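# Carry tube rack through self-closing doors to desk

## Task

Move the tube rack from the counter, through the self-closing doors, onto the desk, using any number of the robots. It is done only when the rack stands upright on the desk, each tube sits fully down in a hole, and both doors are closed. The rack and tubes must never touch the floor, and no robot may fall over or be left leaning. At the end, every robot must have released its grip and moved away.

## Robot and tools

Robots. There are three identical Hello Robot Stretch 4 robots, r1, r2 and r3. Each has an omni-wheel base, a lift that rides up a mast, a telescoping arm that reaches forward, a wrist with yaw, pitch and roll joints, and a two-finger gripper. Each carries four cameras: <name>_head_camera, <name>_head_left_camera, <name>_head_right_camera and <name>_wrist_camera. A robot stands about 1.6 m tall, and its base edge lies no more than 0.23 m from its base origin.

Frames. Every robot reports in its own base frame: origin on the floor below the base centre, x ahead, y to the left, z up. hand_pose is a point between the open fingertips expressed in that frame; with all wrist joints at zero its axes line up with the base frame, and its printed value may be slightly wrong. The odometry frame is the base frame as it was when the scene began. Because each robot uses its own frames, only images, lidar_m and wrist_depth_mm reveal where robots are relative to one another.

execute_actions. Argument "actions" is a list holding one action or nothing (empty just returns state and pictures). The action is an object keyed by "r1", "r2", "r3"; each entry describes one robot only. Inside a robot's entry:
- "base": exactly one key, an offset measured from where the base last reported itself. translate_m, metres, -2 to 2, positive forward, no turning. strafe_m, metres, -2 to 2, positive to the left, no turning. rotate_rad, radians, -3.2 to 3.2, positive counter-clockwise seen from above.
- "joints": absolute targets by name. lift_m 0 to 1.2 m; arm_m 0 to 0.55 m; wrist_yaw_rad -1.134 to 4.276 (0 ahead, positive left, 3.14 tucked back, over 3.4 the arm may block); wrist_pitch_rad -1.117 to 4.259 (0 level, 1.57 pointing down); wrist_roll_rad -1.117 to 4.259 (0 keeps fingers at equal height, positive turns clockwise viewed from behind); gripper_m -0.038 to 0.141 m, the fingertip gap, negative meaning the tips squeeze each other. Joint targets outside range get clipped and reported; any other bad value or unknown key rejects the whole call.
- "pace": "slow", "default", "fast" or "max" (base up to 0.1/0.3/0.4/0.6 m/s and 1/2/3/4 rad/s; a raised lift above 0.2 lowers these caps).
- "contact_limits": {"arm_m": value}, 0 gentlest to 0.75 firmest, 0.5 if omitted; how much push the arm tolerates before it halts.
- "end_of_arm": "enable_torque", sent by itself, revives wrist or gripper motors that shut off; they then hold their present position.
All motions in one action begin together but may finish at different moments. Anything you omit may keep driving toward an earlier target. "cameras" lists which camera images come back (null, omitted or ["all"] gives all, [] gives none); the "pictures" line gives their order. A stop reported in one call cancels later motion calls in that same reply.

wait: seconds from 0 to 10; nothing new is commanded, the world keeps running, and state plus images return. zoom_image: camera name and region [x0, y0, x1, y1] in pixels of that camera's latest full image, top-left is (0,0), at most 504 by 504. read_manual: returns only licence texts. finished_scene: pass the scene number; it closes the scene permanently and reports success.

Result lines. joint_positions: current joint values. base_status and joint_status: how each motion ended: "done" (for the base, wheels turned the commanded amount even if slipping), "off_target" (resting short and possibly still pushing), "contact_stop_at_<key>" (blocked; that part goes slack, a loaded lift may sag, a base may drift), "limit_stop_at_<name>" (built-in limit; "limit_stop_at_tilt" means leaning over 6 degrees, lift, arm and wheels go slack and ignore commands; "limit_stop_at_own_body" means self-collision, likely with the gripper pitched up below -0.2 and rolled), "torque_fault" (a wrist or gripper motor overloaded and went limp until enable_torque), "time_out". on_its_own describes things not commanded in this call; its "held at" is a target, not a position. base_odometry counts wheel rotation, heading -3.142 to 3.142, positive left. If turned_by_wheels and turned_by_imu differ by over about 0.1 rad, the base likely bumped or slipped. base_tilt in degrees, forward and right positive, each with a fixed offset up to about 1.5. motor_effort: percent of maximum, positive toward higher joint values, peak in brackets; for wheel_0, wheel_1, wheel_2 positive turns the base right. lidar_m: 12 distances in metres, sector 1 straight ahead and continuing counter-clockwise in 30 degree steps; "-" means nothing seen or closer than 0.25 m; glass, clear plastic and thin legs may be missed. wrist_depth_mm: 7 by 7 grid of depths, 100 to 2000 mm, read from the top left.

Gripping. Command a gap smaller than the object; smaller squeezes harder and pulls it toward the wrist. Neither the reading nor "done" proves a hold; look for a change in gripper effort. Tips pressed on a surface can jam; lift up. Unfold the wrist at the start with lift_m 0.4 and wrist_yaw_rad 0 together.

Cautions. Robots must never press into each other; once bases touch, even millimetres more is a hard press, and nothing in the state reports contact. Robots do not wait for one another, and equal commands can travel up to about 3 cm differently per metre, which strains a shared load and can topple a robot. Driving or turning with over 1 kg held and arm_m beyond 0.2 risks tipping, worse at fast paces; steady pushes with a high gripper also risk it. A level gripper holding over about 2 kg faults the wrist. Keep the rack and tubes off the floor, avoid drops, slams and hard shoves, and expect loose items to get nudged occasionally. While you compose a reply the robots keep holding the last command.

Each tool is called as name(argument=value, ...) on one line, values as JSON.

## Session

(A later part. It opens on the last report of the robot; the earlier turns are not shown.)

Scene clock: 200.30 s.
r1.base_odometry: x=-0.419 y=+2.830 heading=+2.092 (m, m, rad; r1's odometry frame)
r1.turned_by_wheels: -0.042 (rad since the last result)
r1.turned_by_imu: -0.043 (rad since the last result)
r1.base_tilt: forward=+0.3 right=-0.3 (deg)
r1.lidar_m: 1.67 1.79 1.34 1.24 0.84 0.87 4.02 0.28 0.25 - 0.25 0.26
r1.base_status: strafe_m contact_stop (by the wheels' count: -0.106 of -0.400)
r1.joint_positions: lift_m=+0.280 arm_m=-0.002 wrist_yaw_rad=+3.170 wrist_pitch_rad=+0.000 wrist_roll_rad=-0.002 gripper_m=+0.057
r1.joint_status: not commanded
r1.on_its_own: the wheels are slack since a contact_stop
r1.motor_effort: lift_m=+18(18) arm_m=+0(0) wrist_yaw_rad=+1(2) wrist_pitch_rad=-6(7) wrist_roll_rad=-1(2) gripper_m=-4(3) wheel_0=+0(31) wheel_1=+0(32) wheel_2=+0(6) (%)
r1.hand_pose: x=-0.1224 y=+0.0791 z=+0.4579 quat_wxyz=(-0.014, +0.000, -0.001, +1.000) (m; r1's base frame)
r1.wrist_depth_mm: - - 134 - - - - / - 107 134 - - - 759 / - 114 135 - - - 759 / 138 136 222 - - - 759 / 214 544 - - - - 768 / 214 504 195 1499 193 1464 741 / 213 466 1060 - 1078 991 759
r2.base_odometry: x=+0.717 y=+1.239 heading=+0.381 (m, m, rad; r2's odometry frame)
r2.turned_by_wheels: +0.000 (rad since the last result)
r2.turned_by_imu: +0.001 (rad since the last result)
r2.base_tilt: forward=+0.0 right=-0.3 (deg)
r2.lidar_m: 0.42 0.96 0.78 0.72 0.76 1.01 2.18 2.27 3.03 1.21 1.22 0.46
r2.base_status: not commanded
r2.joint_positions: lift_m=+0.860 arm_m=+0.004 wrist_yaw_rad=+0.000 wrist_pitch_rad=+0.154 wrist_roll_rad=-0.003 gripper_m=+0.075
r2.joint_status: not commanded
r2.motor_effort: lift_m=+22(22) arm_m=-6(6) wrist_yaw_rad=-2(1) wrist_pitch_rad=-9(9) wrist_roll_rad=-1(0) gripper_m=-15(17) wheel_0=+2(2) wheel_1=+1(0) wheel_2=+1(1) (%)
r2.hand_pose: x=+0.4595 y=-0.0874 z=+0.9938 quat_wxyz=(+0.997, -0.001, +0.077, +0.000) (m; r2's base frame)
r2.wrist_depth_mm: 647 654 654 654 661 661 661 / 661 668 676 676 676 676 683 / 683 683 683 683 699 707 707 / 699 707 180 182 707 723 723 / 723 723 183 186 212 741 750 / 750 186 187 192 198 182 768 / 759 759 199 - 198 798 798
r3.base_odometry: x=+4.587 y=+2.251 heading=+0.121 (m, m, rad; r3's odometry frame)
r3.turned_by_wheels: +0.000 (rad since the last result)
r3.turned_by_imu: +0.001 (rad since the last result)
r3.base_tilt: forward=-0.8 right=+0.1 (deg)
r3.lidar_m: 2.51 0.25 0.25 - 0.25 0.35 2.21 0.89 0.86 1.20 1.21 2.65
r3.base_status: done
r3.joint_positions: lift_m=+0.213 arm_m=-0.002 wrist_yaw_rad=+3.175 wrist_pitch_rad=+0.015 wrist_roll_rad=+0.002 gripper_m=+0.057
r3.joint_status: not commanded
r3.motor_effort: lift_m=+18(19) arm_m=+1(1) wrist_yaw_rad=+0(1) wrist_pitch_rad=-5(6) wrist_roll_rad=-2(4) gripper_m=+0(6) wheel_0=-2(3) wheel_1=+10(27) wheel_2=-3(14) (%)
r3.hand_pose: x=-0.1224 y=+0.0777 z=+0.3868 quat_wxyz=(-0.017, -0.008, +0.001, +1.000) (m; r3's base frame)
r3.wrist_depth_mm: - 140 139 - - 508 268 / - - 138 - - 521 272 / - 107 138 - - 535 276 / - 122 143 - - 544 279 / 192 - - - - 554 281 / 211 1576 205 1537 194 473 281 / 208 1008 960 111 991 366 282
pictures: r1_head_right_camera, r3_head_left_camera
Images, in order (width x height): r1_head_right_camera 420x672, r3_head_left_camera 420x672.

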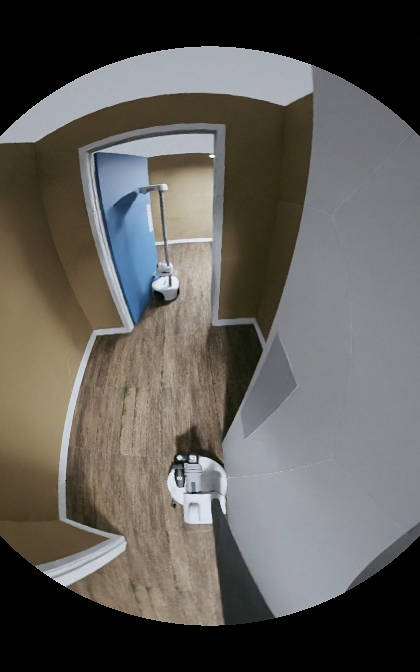

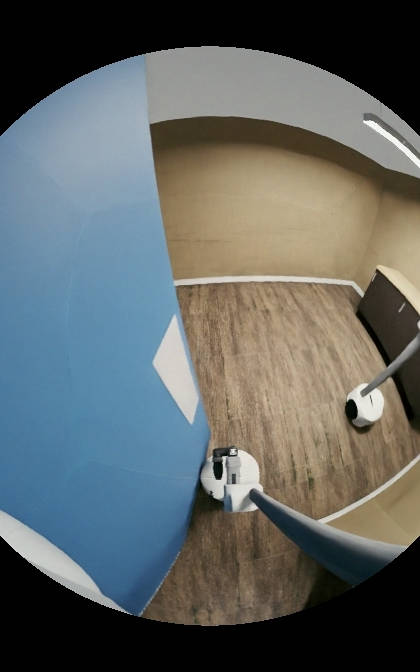

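execute_actions(actions=[{"r1": {"base": {"rotate_rad": 0.06}, "pace":"slow"}, "r3": {"base": {"strafe_m": 0.1}, "pace":"slow"}}], cameras=[])

execute_actions(actions=[{"r1": {"base": {"translate_m": 0.25}, "pace":"slow"}, "r3": {"base": {"translate_m": 0.25}, "pace":"slow"}}], cameras=["r3_head_left_camera","r1_head_right_camera","r2_head_right_camera"])

Scene clock: 218.47 s.
r1.base_odometry: x=-0.419 y=+2.830 heading=+2.151 (m, m, rad; r1's odometry frame)
r1.turned_by_wheels: +0.059 (rad since the last result)
r1.turned_by_imu: +0.057 (rad since the last result)
r1.base_tilt: forward=+0.3 right=-0.3 (deg)
r1.lidar_m: 1.66 1.80 1.30 1.24 0.85 0.91 3.96 0.26 0.25 - 0.25 0.29
r1.base_status: done
r1.joint_positions: lift_m=+0.280 arm_m=-0.002 wrist_yaw_rad=+3.170 wrist_pitch_rad=+0.000 wrist_roll_rad=-0.002 gripper_m=+0.057
r1.joint_status: not commanded
r1.motor_effort: lift_m=+17(18) arm_m=+0(0) wrist_yaw_rad=-1(1) wrist_pitch_rad=-6(6) wrist_roll_rad=+0(1) gripper_m=-3(4) wheel_0=+1(3) wheel_1=-9(14) wheel_2=-7(10) (%)
r1.hand_pose: x=-0.1224 y=+0.0791 z=+0.4579 quat_wxyz=(-0.014, +0.000, -0.001, +1.000) (m; r1's base frame)
r1.wrist_depth_mm: - - 134 - - - - / - 107 134 - - - - / - 113 135 - - - - / 138 136 221 - - - - / 215 500 - - - - - / 214 469 194 1499 193 1464 1397 / 214 439 1008 - 1078 976 1008
r2.base_odometry: x=+0.717 y=+1.239 heading=+0.381 (m, m, rad; r2's odometry frame)
r2.turned_by_wheels: +0.000 (rad since the last result)
r2.turned_by_imu: +0.001 (rad since the last result)
r2.base_tilt: forward=+0.0 right=-0.2 (deg)
r2.lidar_m: 0.41 0.97 0.78 0.72 0.75 1.03 2.20 2.28 3.05 1.31 1.33 0.45
r2.base_status: not commanded
r2.joint_positions: lift_m=+0.860 arm_m=+0.004 wrist_yaw_rad=+0.000 wrist_pitch_rad=+0.154 wrist_roll_rad=-0.003 gripper_m=+0.075
r2.joint_status: not commanded
r2.motor_effort: lift_m=+22(22) arm_m=-6(6) wrist_yaw_rad=-1(1) wrist_pitch_rad=-9(9) wrist_roll_rad=+0(2) gripper_m=-15(16) wheel_0=+2(2) wheel_1=+1(0) wheel_2=+1(1) (%)
r2.hand_pose: x=+0.4595 y=-0.0874 z=+0.9938 quat_wxyz=(+0.997, -0.001, +0.077, +0.000) (m; r2's base frame)
r2.wrist_depth_mm: 647 640 647 654 668 661 668 / 668 668 676 676 676 691 691 / 683 683 676 691 699 699 707 / 699 707 181 182 715 723 723 / 723 732 185 186 211 750 750 / 741 185 187 193 199 183 768 / 759 768 198 - 197 788 788
r3.base_odometry: x=+4.576 y=+2.350 heading=+0.120 (m, m, rad; r3's odometry frame)
r3.turned_by_wheels: +0.000 (rad since the last result)
r3.turned_by_imu: +0.000 (rad since the last result)
r3.base_tilt: forward=-0.7 right=+0.0 (deg)
r3.lidar_m: 2.49 0.26 0.25 - 0.25 0.29 2.24 1.93 0.93 1.29 1.33 2.64
r3.base_status: done
r3.joint_positions: lift_m=+0.213 arm_m=-0.002 wrist_yaw_rad=+3.175 wrist_pitch_rad=+0.015 wrist_roll_rad=+0.002 gripper_m=+0.057
r3.joint_status: not commanded
r3.motor_effort: lift_m=+18(19) arm_m=+1(1) wrist_yaw_rad=+1(1) wrist_pitch_rad=-6(7) wrist_roll_rad=-3(1) gripper_m=-4(1) wheel_0=-11(16) wheel_1=+5(9) wheel_2=+1(2) (%)
r3.hand_pose: x=-0.1224 y=+0.0777 z=+0.3868 quat_wxyz=(-0.017, -0.008, +0.001, +1.000) (m; r3's base frame)
r3.wrist_depth_mm: - 140 139 - - 324 218 / - - 138 - - 329 220 / - 107 138 - - 334 223 / - 121 143 - - 336 225 / 191 - - - - 340 226 / 211 1537 206 1537 193 310 227 / 209 1025 946 111 676 263 226
pictures: none
No camera images: the call's "cameras" was empty. Leave "cameras" out to get every camera's image.

Scene clock: 222.27 s.
r1.base_odometry: x=-0.556 y=+3.039 heading=+2.151 (m, m, rad; r1's odometry frame)
r1.turned_by_wheels: +0.000 (rad since the last result)
r1.turned_by_imu: -0.003 (rad since the last result)
r1.base_tilt: forward=+0.2 right=-0.3 (deg)
r1.lidar_m: 1.43 1.56 1.29 1.25 1.16 1.01 0.71 0.27 0.25 0.81 0.85 1.17
r1.base_status: done
r1.joint_positions: lift_m=+0.280 arm_m=-0.002 wrist_yaw_rad=+3.170 wrist_pitch_rad=+0.000 wrist_roll_rad=-0.002 gripper_m=+0.057
r1.joint_status: not commanded
r1.motor_effort: lift_m=+18(18) arm_m=+0(0) wrist_yaw_rad=+0(1) wrist_pitch_rad=-7(5) wrist_roll_rad=-1(1) gripper_m=-3(2) wheel_0=+4(8) wheel_1=-2(7) wheel_2=-5(12) (%)
r1.hand_pose: x=-0.1224 y=+0.0791 z=+0.4579 quat_wxyz=(-0.014, +0.000, -0.001, +1.000) (m; r1's base frame)
r1.wrist_depth_mm: - - 133 - - - 866 / - 107 134 - - - 878 / - 114 135 - - - 878 / 138 136 222 - - - 866 / 214 512 750 - - - 891 / 215 480 195 1499 193 1464 891 / 214 442 809 - 1078 946 878
r2.base_odometry: x=+0.717 y=+1.239 heading=+0.381 (m, m, rad; r2's odometry frame)
r2.turned_by_wheels: +0.000 (rad since the last result)
r2.turned_by_imu: +0.001 (rad since the last result)
r2.base_tilt: forward=+0.0 right=-0.2 (deg)
r2.lidar_m: 0.40 0.97 0.75 0.73 0.77 1.03 2.19 2.28 3.02 1.25 1.77 0.47
r2.base_status: not commanded
r2.joint_positions: lift_m=+0.860 arm_m=+0.004 wrist_yaw_rad=+0.000 wrist_pitch_rad=+0.154 wrist_roll_rad=-0.003 gripper_m=+0.075
r2.joint_status: not commanded
r2.motor_effort: lift_m=+22(22) arm_m=-6(6) wrist_yaw_rad=-2(1) wrist_pitch_rad=-9(9) wrist_roll_rad=-1(0) gripper_m=-18(18) wheel_0=+2(2) wheel_1=+1(1) wheel_2=+1(1) (%)
r2.hand_pose: x=+0.4595 y=-0.0874 z=+0.9938 quat_wxyz=(+0.997, -0.001, +0.077, +0.000) (m; r2's base frame)
r2.wrist_depth_mm: 647 654 647 661 654 654 676 / 661 668 676 676 676 683 691 / 683 691 683 683 691 699 707 / 707 707 180 182 707 723 732 / 723 732 185 186 211 741 741 / 732 186 187 193 200 182 778 / 768 768 199 - 198 798 798
r3.base_odometry: x=+4.824 y=+2.380 heading=+0.121 (m, m, rad; r3's odometry frame)
r3.turned_by_wheels: +0.000 (rad since the last result)
r3.turned_by_imu: +0.001 (rad since the last result)
r3.base_tilt: forward=-0.7 right=+0.0 (deg)
r3.lidar_m: 2.26 2.32 2.00 - 0.25 0.29 2.23 1.11 1.19 1.27 2.28 2.39
r3.base_status: done
r3.joint_positions: lift_m=+0.213 arm_m=-0.002 wrist_yaw_rad=+3.175 wrist_pitch_rad=+0.015 wrist_roll_rad=+0.002 gripper_m=+0.057
r3.joint_status: not commanded
r3.motor_effort: lift_m=+19(19) arm_m=+1(1) wrist_yaw_rad=+0(0) wrist_pitch_rad=-7(5) wrist_roll_rad=-2(1) gripper_m=-2(5) wheel_0=-2(9) wheel_1=+6(18) wheel_2=-1(8) (%)
r3.hand_pose: x=-0.1224 y=+0.0777 z=+0.3868 quat_wxyz=(-0.017, -0.008, +0.001, +1.000) (m; r3's base frame)
r3.wrist_depth_mm: - 140 139 - 854 315 215 / - - 138 - 891 322 218 / - 107 138 - 931 324 220 / - 122 142 - 946 327 222 / 192 - - - 768 330 222 / 211 1576 205 1499 194 301 223 / 209 1042 946 111 640 257 223
pictures: r1_head_right_camera, r2_head_right_camera, r3_head_left_camera
Images, in order (width x height): r1_head_right_camera 420x672, r2_head_right_camera 420x672, r3_head_left_camera 420x672.

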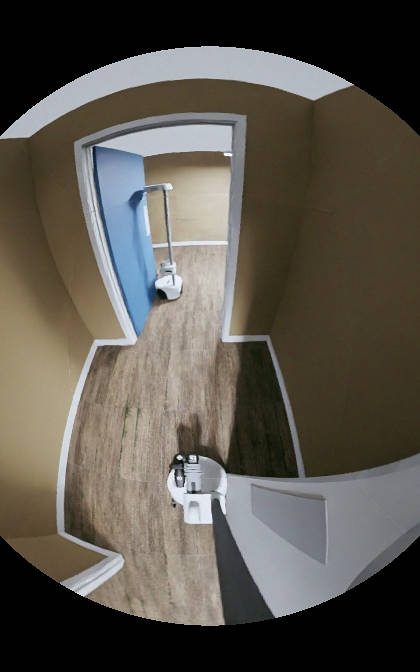

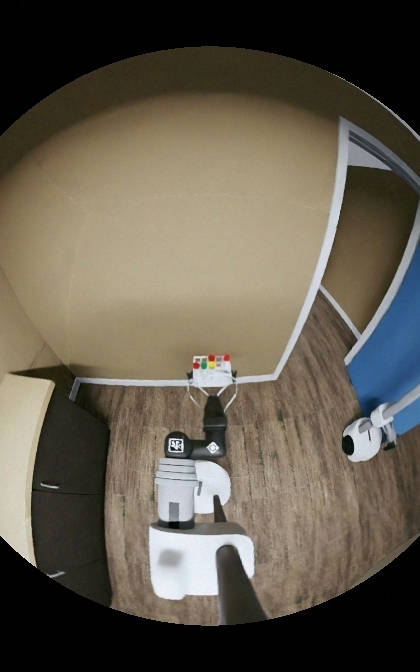

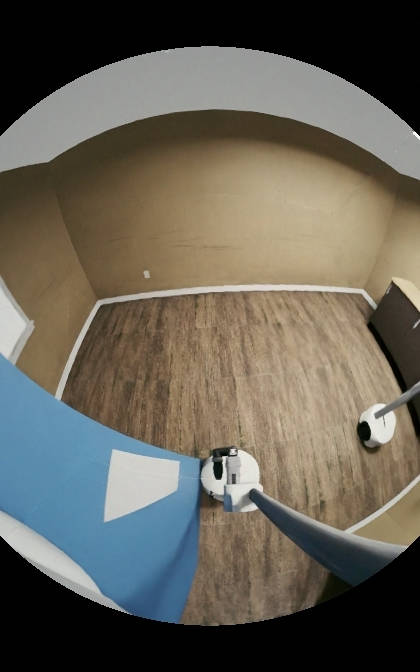

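execute_actions(actions=[{"r1": {"base": {"translate_m": 0.12}, "pace":"slow"}, "r3": {"base": {"translate_m": 0.2}, "pace":"slow"}, "r2": {"base": {"translate_m": 0.29}}}], cameras=["r3_head_left_camera","r1_head_right_camera"])

execute_actions(actions=[{"r2": {"base": {"strafe_m": -0.8}}}], cameras=["r2_head_camera","r2_head_right_camera"])

Scene clock: 239.80 s.
r1.base_odometry: x=-0.622 y=+3.139 heading=+2.151 (m, m, rad; r1's odometry frame)
r1.turned_by_wheels: +0.000 (rad since the last result)
r1.turned_by_imu: -0.003 (rad since the last result)
r1.base_tilt: forward=+0.4 right=-0.3 (deg)
r1.lidar_m: 1.30 1.47 1.31 1.24 1.30 1.10 0.69 0.27 0.25 0.79 0.85 1.16
r1.base_status: done
r1.joint_positions: lift_m=+0.280 arm_m=-0.002 wrist_yaw_rad=+3.170 wrist_pitch_rad=+0.000 wrist_roll_rad=-0.002 gripper_m=+0.057
r1.joint_status: not commanded
r1.motor_effort: lift_m=+17(18) arm_m=+0(0) wrist_yaw_rad=+0(0) wrist_pitch_rad=-6(7) wrist_roll_rad=+1(1) gripper_m=-4(4) wheel_0=+6(8) wheel_1=+2(5) wheel_2=-4(8) (%)
r1.hand_pose: x=-0.1224 y=+0.0791 z=+0.4579 quat_wxyz=(-0.014, +0.000, -0.001, +1.000) (m; r1's base frame)
r1.wrist_depth_mm: - - 133 - - - 976 / - 107 133 - - - 991 / - 114 135 - - - 991 / 138 136 221 - - - 976 / 214 508 750 - - - 1008 / 215 480 194 1499 193 1336 991 / 214 452 831 - 1078 976 991
r2.base_odometry: x=+0.986 y=+1.347 heading=+0.381 (m, m, rad; r2's odometry frame)
r2.turned_by_wheels: +0.000 (rad since the last result)
r2.turned_by_imu: +0.001 (rad since the last result)
r2.base_tilt: forward=+0.0 right=-0.3 (deg)
r2.lidar_m: 0.41 0.66 0.91 0.71 0.78 1.02 2.47 2.58 1.31 1.32 0.94 0.44
r2.base_status: done
r2.joint_positions: lift_m=+0.860 arm_m=+0.004 wrist_yaw_rad=+0.000 wrist_pitch_rad=+0.154 wrist_roll_rad=-0.003 gripper_m=+0.075
r2.joint_status: not commanded
r2.motor_effort: lift_m=+21(22) arm_m=-6(6) wrist_yaw_rad=-1(1) wrist_pitch_rad=-8(8) wrist_roll_rad=-2(0) gripper_m=-18(15) wheel_0=+2(6) wheel_1=+0(7) wheel_2=+0(10) (%)
r2.hand_pose: x=+0.4595 y=-0.0874 z=+0.9938 quat_wxyz=(+0.997, -0.001, +0.077, +0.000) (m; r2's base frame)
r2.wrist_depth_mm: 379 379 384 387 389 392 392 / 387 392 394 394 399 402 407 / 397 402 397 399 407 410 413 / 410 413 181 182 413 424 424 / 421 424 185 187 211 433 439 / 436 187 188 193 198 183 455 / 449 449 198 - 198 466 466
r3.base_odometry: x=+5.022 y=+2.404 heading=+0.121 (m, m, rad; r3's odometry frame)
r3.turned_by_wheels: +0.000 (rad since the last result)
r3.turned_by_imu: +0.001 (rad since the last result)
r3.base_tilt: forward=-0.7 right=+0.0 (deg)
r3.lidar_m: 2.03 2.13 1.98 1.84 0.25 0.26 0.90 1.25 1.33 1.29 2.26 2.17
r3.base_status: done
r3.joint_positions: lift_m=+0.213 arm_m=-0.002 wrist_yaw_rad=+3.175 wrist_pitch_rad=+0.015 wrist_roll_rad=+0.002 gripper_m=+0.057
r3.joint_status: not commanded
r3.motor_effort: lift_m=+19(19) arm_m=+1(1) wrist_yaw_rad=-1(1) wrist_pitch_rad=-7(6) wrist_roll_rad=-2(4) gripper_m=+0(3) wheel_0=-1(4) wheel_1=+7(12) wheel_2=-1(6) (%)
r3.hand_pose: x=-0.1224 y=+0.0777 z=+0.3868 quat_wxyz=(-0.017, -0.008, +0.001, +1.000) (m; r3's base frame)
r3.wrist_depth_mm: - 140 139 - 809 285 193 / - - 138 - 831 287 195 / - 107 138 - 854 293 197 / - 122 143 - 878 297 199 / 192 - - - 707 297 200 / 211 1537 206 1537 194 274 200 / 209 1008 946 111 585 230 200
pictures: r1_head_right_camera, r3_head_left_camera
Images, in order (width x height): r1_head_right_camera 420x672, r3_head_left_camera 420x672.

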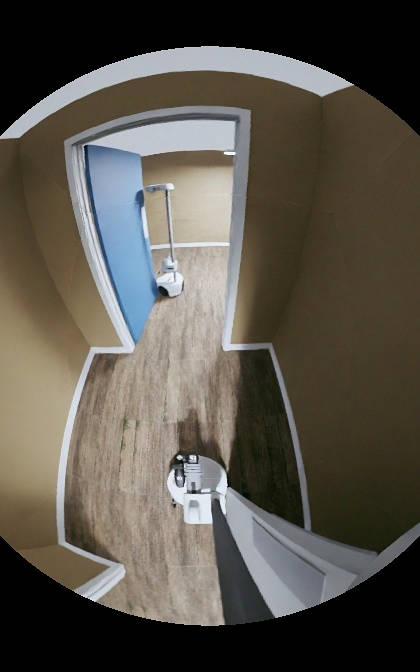

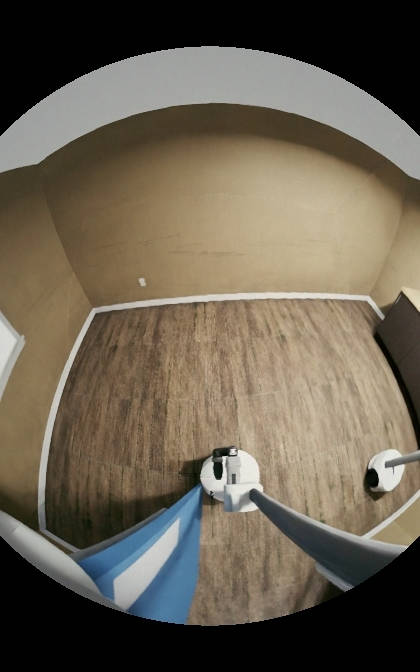

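Scene clock: 243.80 s.
r1.base_odometry: x=-0.622 y=+3.139 heading=+2.151 (m, m, rad; r1's odometry frame)
r1.turned_by_wheels: +0.000 (rad since the last result)
r1.turned_by_imu: -0.001 (rad since the last result)
r1.base_tilt: forward=+0.3 right=-0.3 (deg)
r1.lidar_m: 1.30 1.45 1.27 1.24 1.30 1.12 0.71 0.27 0.25 0.80 0.83 1.14
r1.base_status: not commanded
r1.joint_positions: lift_m=+0.280 arm_m=-0.002 wrist_yaw_rad=+3.170 wrist_pitch_rad=+0.000 wrist_roll_rad=-0.002 gripper_m=+0.057
r1.joint_status: not commanded
r1.motor_effort: lift_m=+18(18) arm_m=+0(0) wrist_yaw_rad=+0(0) wrist_pitch_rad=-7(7) wrist_roll_rad=+2(1) gripper_m=-2(3) wheel_0=+6(6) wheel_1=+2(2) wheel_2=-4(4) (%)
r1.hand_pose: x=-0.1224 y=+0.0791 z=+0.4579 quat_wxyz=(-0.014, +0.000, -0.001, +1.000) (m; r1's base frame)
r1.wrist_depth_mm: - - 133 - - - 976 / - 107 134 - - - 976 / - 114 135 - - - 976 / 138 136 221 - - - 991 / 215 512 750 - - - 991 / 213 484 194 1464 193 1336 991 / 213 449 809 - 1098 976 991
r2.base_odometry: x=+1.284 y=+0.604 heading=+0.381 (m, m, rad; r2's odometry frame)
r2.turned_by_wheels: +0.000 (rad since the last result)
r2.turned_by_imu: +0.001 (rad since the last result)
r2.base_tilt: forward=+0.0 right=-0.3 (deg)
r2.lidar_m: 0.40 0.68 0.92 1.54 1.58 2.15 2.46 2.55 0.57 0.68 0.93 0.46
r2.base_status: done
r2.joint_positions: lift_m=+0.860 arm_m=+0.004 wrist_yaw_rad=+0.000 wrist_pitch_rad=+0.154 wrist_roll_rad=-0.003 gripper_m=+0.075
r2.joint_status: not commanded
r2.motor_effort: lift_m=+21(22) arm_m=-6(6) wrist_yaw_rad=-1(1) wrist_pitch_rad=-9(9) wrist_roll_rad=-1(0) gripper_m=-17(17) wheel_0=+1(7) wheel_1=+0(9) wheel_2=+0(2) (%)
r2.hand_pose: x=+0.4595 y=-0.0874 z=+0.9939 quat_wxyz=(+0.997, -0.001, +0.077, +0.000) (m; r2's base frame)
r2.wrist_depth_mm: 402 397 - - - - 1921 / 415 407 - - - - 1921 / 424 424 415 - - - 1863 / 436 436 181 183 - - 1863 / 445 449 184 187 212 - 1863 / 459 186 187 193 200 183 1921 / 473 473 198 - 198 1618 1661
r3.base_odometry: x=+5.022 y=+2.404 heading=+0.121 (m, m, rad; r3's odometry frame)
r3.turned_by_wheels: +0.000 (rad since the last result)
r3.turned_by_imu: +0.000 (rad since the last result)
r3.base_tilt: forward=-0.7 right=+0.1 (deg)
r3.lidar_m: 2.05 2.10 1.95 1.87 0.25 0.27 0.90 0.82 0.57 0.67 2.26 2.17
r3.base_status: not commanded
r3.joint_positions: lift_m=+0.213 arm_m=-0.002 wrist_yaw_rad=+3.175 wrist_pitch_rad=+0.015 wrist_roll_rad=+0.002 gripper_m=+0.057
r3.joint_status: not commanded
r3.motor_effort: lift_m=+19(18) arm_m=+1(1) wrist_yaw_rad=+2(1) wrist_pitch_rad=-7(7) wrist_roll_rad=-2(3) gripper_m=-7(3) wheel_0=-1(1) wheel_1=+7(7) wheel_2=+0(1) (%)
r3.hand_pose: x=-0.1224 y=+0.0777 z=+0.3868 quat_wxyz=(-0.017, -0.008, +0.001, +1.000) (m; r3's base frame)
r3.wrist_depth_mm: - 140 140 - 798 285 193 / - - 138 - 831 289 195 / - 107 138 - 866 291 197 / - 122 143 - 878 297 199 / 192 - - - 699 298 200 / 211 1537 205 1499 194 273 200 / 209 1025 946 111 585 231 200
pictures: r2_head_camera, r2_head_right_camera
Images, in order (width x height): r2_head_camera 420x560, r2_head_right_camera 420x672.

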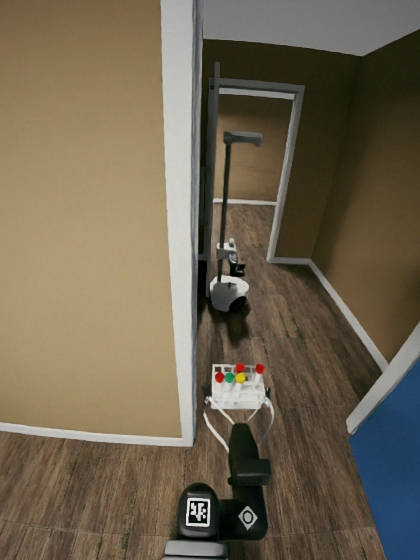

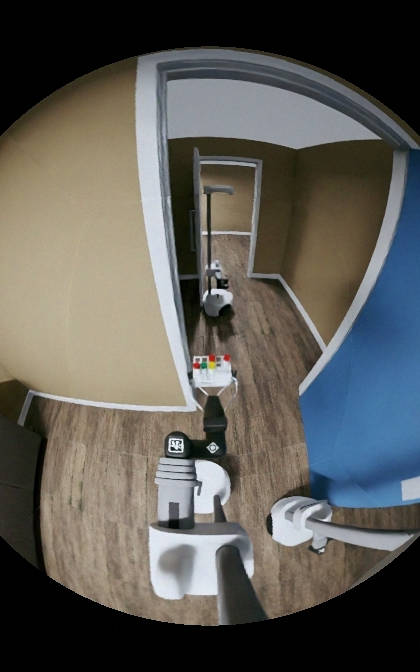

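execute_actions(actions=[{"r2": {"base": {"translate_m": 0.27}}}], cameras=[])

execute_actions(actions=[{"r2": {"base": {"strafe_m": -0.36}}}], cameras=["r2_head_camera","r2_head_right_camera"])

Scene clock: 250.73 s.
r1.base_odometry: x=-0.622 y=+3.139 heading=+2.151 (m, m, rad; r1's odometry frame)
r1.turned_by_wheels: +0.000 (rad since the last result)
r1.turned_by_imu: -0.003 (rad since the last result)
r1.base_tilt: forward=+0.2 right=-0.4 (deg)
r1.lidar_m: 1.30 1.46 1.30 1.23 1.29 1.12 0.71 0.26 0.25 0.79 0.84 1.17
r1.base_status: not commanded
r1.joint_positions: lift_m=+0.280 arm_m=-0.002 wrist_yaw_rad=+3.170 wrist_pitch_rad=+0.000 wrist_roll_rad=-0.002 gripper_m=+0.057
r1.joint_status: not commanded
r1.motor_effort: lift_m=+18(17) arm_m=+0(0) wrist_yaw_rad=-1(0) wrist_pitch_rad=-7(5) wrist_roll_rad=+0(1) gripper_m=-3(1) wheel_0=+6(6) wheel_1=+1(2) wheel_2=-4(4) (%)
r1.hand_pose: x=-0.1224 y=+0.0791 z=+0.4579 quat_wxyz=(-0.014, +0.000, -0.001, +1.000) (m; r1's base frame)
r1.wrist_depth_mm: - - 133 - - - 976 / - 107 134 - - - 991 / - 114 135 - - - 991 / 138 137 221 - - - 1008 / 214 512 750 - - - 991 / 215 484 195 1464 193 1366 991 / 214 445 831 - 1078 976 991
r2.base_odometry: x=+1.534 y=+0.705 heading=+0.381 (m, m, rad; r2's odometry frame)
r2.turned_by_wheels: +0.000 (rad since the last result)
r2.turned_by_imu: +0.002 (rad since the last result)
r2.base_tilt: forward=+0.0 right=-0.2 (deg)
r2.lidar_m: 0.37 0.39 0.56 1.41 1.59 2.16 2.75 0.73 0.73 0.88 0.95 0.44
r2.base_status: done
r2.joint_positions: lift_m=+0.860 arm_m=+0.004 wrist_yaw_rad=+0.000 wrist_pitch_rad=+0.154 wrist_roll_rad=-0.003 gripper_m=+0.075
r2.joint_status: not commanded
r2.motor_effort: lift_m=+21(21) arm_m=-6(6) wrist_yaw_rad=-1(1) wrist_pitch_rad=-9(9) wrist_roll_rad=+0(1) gripper_m=-17(18) wheel_0=+0(8) wheel_1=+1(5) wheel_2=+0(9) (%)
r2.hand_pose: x=+0.4595 y=-0.0874 z=+0.9939 quat_wxyz=(+0.997, -0.001, +0.077, +0.000) (m; r2's base frame)
r2.wrist_depth_mm: 185 1430 - 1537 - - 1921 / 185 1430 - - - - 1863 / 186 1430 - 1661 - - 1863 / 185 279 181 183 - - 1863 / 184 277 184 187 211 - 1921 / 183 187 187 193 199 183 1921 / 186 248 198 - 198 1661 1661
r3.base_odometry: x=+5.022 y=+2.404 heading=+0.121 (m, m, rad; r3's odometry frame)
r3.turned_by_wheels: +0.000 (rad since the last result)
r3.turned_by_imu: +0.001 (rad since the last result)
r3.base_tilt: forward=-0.7 right=+0.0 (deg)
r3.lidar_m: 2.05 2.13 1.96 1.86 0.25 0.28 0.90 0.72 0.70 2.19 2.28 2.17
r3.base_status: not commanded
r3.joint_positions: lift_m=+0.213 arm_m=-0.002 wrist_yaw_rad=+3.175 wrist_pitch_rad=+0.015 wrist_roll_rad=+0.002 gripper_m=+0.057
r3.joint_status: not commanded
r3.motor_effort: lift_m=+19(18) arm_m=+1(0) wrist_yaw_rad=+0(1) wrist_pitch_rad=-6(6) wrist_roll_rad=-3(1) gripper_m=-3(5) wheel_0=-1(1) wheel_1=+7(7) wheel_2=-1(1) (%)
r3.hand_pose: x=-0.1224 y=+0.0777 z=+0.3868 quat_wxyz=(-0.017, -0.008, +0.001, +1.000) (m; r3's base frame)
r3.wrist_depth_mm: - 140 140 - 809 286 193 / - - 138 - 831 289 195 / - 107 138 - 866 291 197 / - 122 143 - 891 296 199 / 192 - - - 707 298 200 / 211 1576 205 1537 193 273 200 / 208 1025 946 111 585 231 200
pictures: none
No camera images: the call's "cameras" was empty. Leave "cameras" out to get every camera's image.

Scene clock: 253.27 s.
r1.base_odometry: x=-0.622 y=+3.139 heading=+2.151 (m, m, rad; r1's odometry frame)
r1.turned_by_wheels: +0.000 (rad since the last result)
r1.turned_by_imu: -0.001 (rad since the last result)
r1.base_tilt: forward=+0.4 right=-0.3 (deg)
r1.lidar_m: 1.31 1.47 1.32 1.24 1.29 1.14 0.75 0.25 0.25 0.80 0.83 1.18
r1.base_status: not commanded
r1.joint_positions: lift_m=+0.280 arm_m=-0.002 wrist_yaw_rad=+3.170 wrist_pitch_rad=+0.000 wrist_roll_rad=-0.002 gripper_m=+0.057
r1.joint_status: not commanded
r1.motor_effort: lift_m=+18(18) arm_m=+0(0) wrist_yaw_rad=+0(0) wrist_pitch_rad=-8(5) wrist_roll_rad=+0(2) gripper_m=-2(4) wheel_0=+6(6) wheel_1=+2(2) wheel_2=-4(4) (%)
r1.hand_pose: x=-0.1224 y=+0.0791 z=+0.4579 quat_wxyz=(-0.014, +0.000, -0.001, +1.000) (m; r1's base frame)
r1.wrist_depth_mm: - - 133 - - - 991 / - 107 134 - - - 976 / - 114 135 - - - 960 / 138 136 221 - - - 976 / 215 521 750 - - - 991 / 215 484 194 1499 193 1366 1008 / 214 449 831 - 1078 976 976
r2.base_odometry: x=+1.668 y=+0.370 heading=+0.381 (m, m, rad; r2's odometry frame)
r2.turned_by_wheels: +0.000 (rad since the last result)
r2.turned_by_imu: +0.000 (rad since the last result)
r2.base_tilt: forward=+0.0 right=-0.2 (deg)
r2.lidar_m: 0.41 0.58 0.56 1.45 1.98 2.66 2.73 0.49 0.53 0.52 0.54 0.46
r2.base_status: done
r2.joint_positions: lift_m=+0.860 arm_m=+0.004 wrist_yaw_rad=+0.000 wrist_pitch_rad=+0.154 wrist_roll_rad=-0.003 gripper_m=+0.075
r2.joint_status: not commanded
r2.motor_effort: lift_m=+21(21) arm_m=-6(6) wrist_yaw_rad=-1(1) wrist_pitch_rad=-8(9) wrist_roll_rad=-1(0) gripper_m=-16(17) wheel_0=+0(7) wheel_1=+2(9) wheel_2=-1(1) (%)
r2.hand_pose: x=+0.4595 y=-0.0874 z=+0.9939 quat_wxyz=(+0.997, -0.001, +0.077, +0.000) (m; r2's base frame)
r2.wrist_depth_mm: 1537 - 1756 - - - 1430 / 1464 - - - - - 1397 / 1464 - 1618 - - - 1397 / 1464 - 181 182 225 - 1397 / 1464 - 185 186 211 - 1430 / 1464 186 187 193 199 183 1397 / 1464 1618 198 - 198 1618 1464
r3.base_odometry: x=+5.022 y=+2.404 heading=+0.121 (m, m, rad; r3's odometry frame)
r3.turned_by_wheels: +0.000 (rad since the last result)
r3.turned_by_imu: +0.000 (rad since the last result)
r3.base_tilt: forward=-0.7 right=-0.1 (deg)
r3.lidar_m: 2.05 2.10 1.98 1.86 0.25 0.29 0.55 0.50 1.47 2.19 2.27 2.18
r3.base_status: not commanded
r3.joint_positions: lift_m=+0.213 arm_m=-0.002 wrist_yaw_rad=+3.175 wrist_pitch_rad=+0.015 wrist_roll_rad=+0.002 gripper_m=+0.057
r3.joint_status: not commanded
r3.motor_effort: lift_m=+19(19) arm_m=+1(1) wrist_yaw_rad=+0(1) wrist_pitch_rad=-6(5) wrist_roll_rad=+0(2) gripper_m=-1(2) wheel_0=-1(1) wheel_1=+7(7) wheel_2=-1(1) (%)
r3.hand_pose: x=-0.1224 y=+0.0777 z=+0.3868 quat_wxyz=(-0.017, -0.008, +0.001, +1.000) (m; r3's base frame)
r3.wrist_depth_mm: - 140 139 - 809 285 193 / - - 139 - 842 289 195 / - 107 138 - 854 293 197 / - 122 143 - 891 296 198 / 193 654 - - 707 298 200 / 211 732 205 1537 193 272 200 / 210 591 691 111 585 231 200
pictures: r2_head_camera, r2_head_right_camera
Images, in order (width x height): r2_head_camera 420x560, r2_head_right_camera 420x672.

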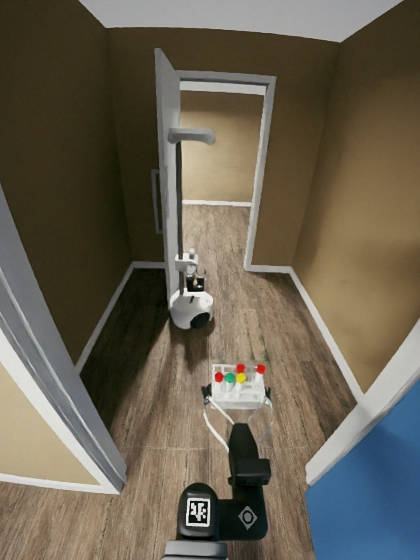

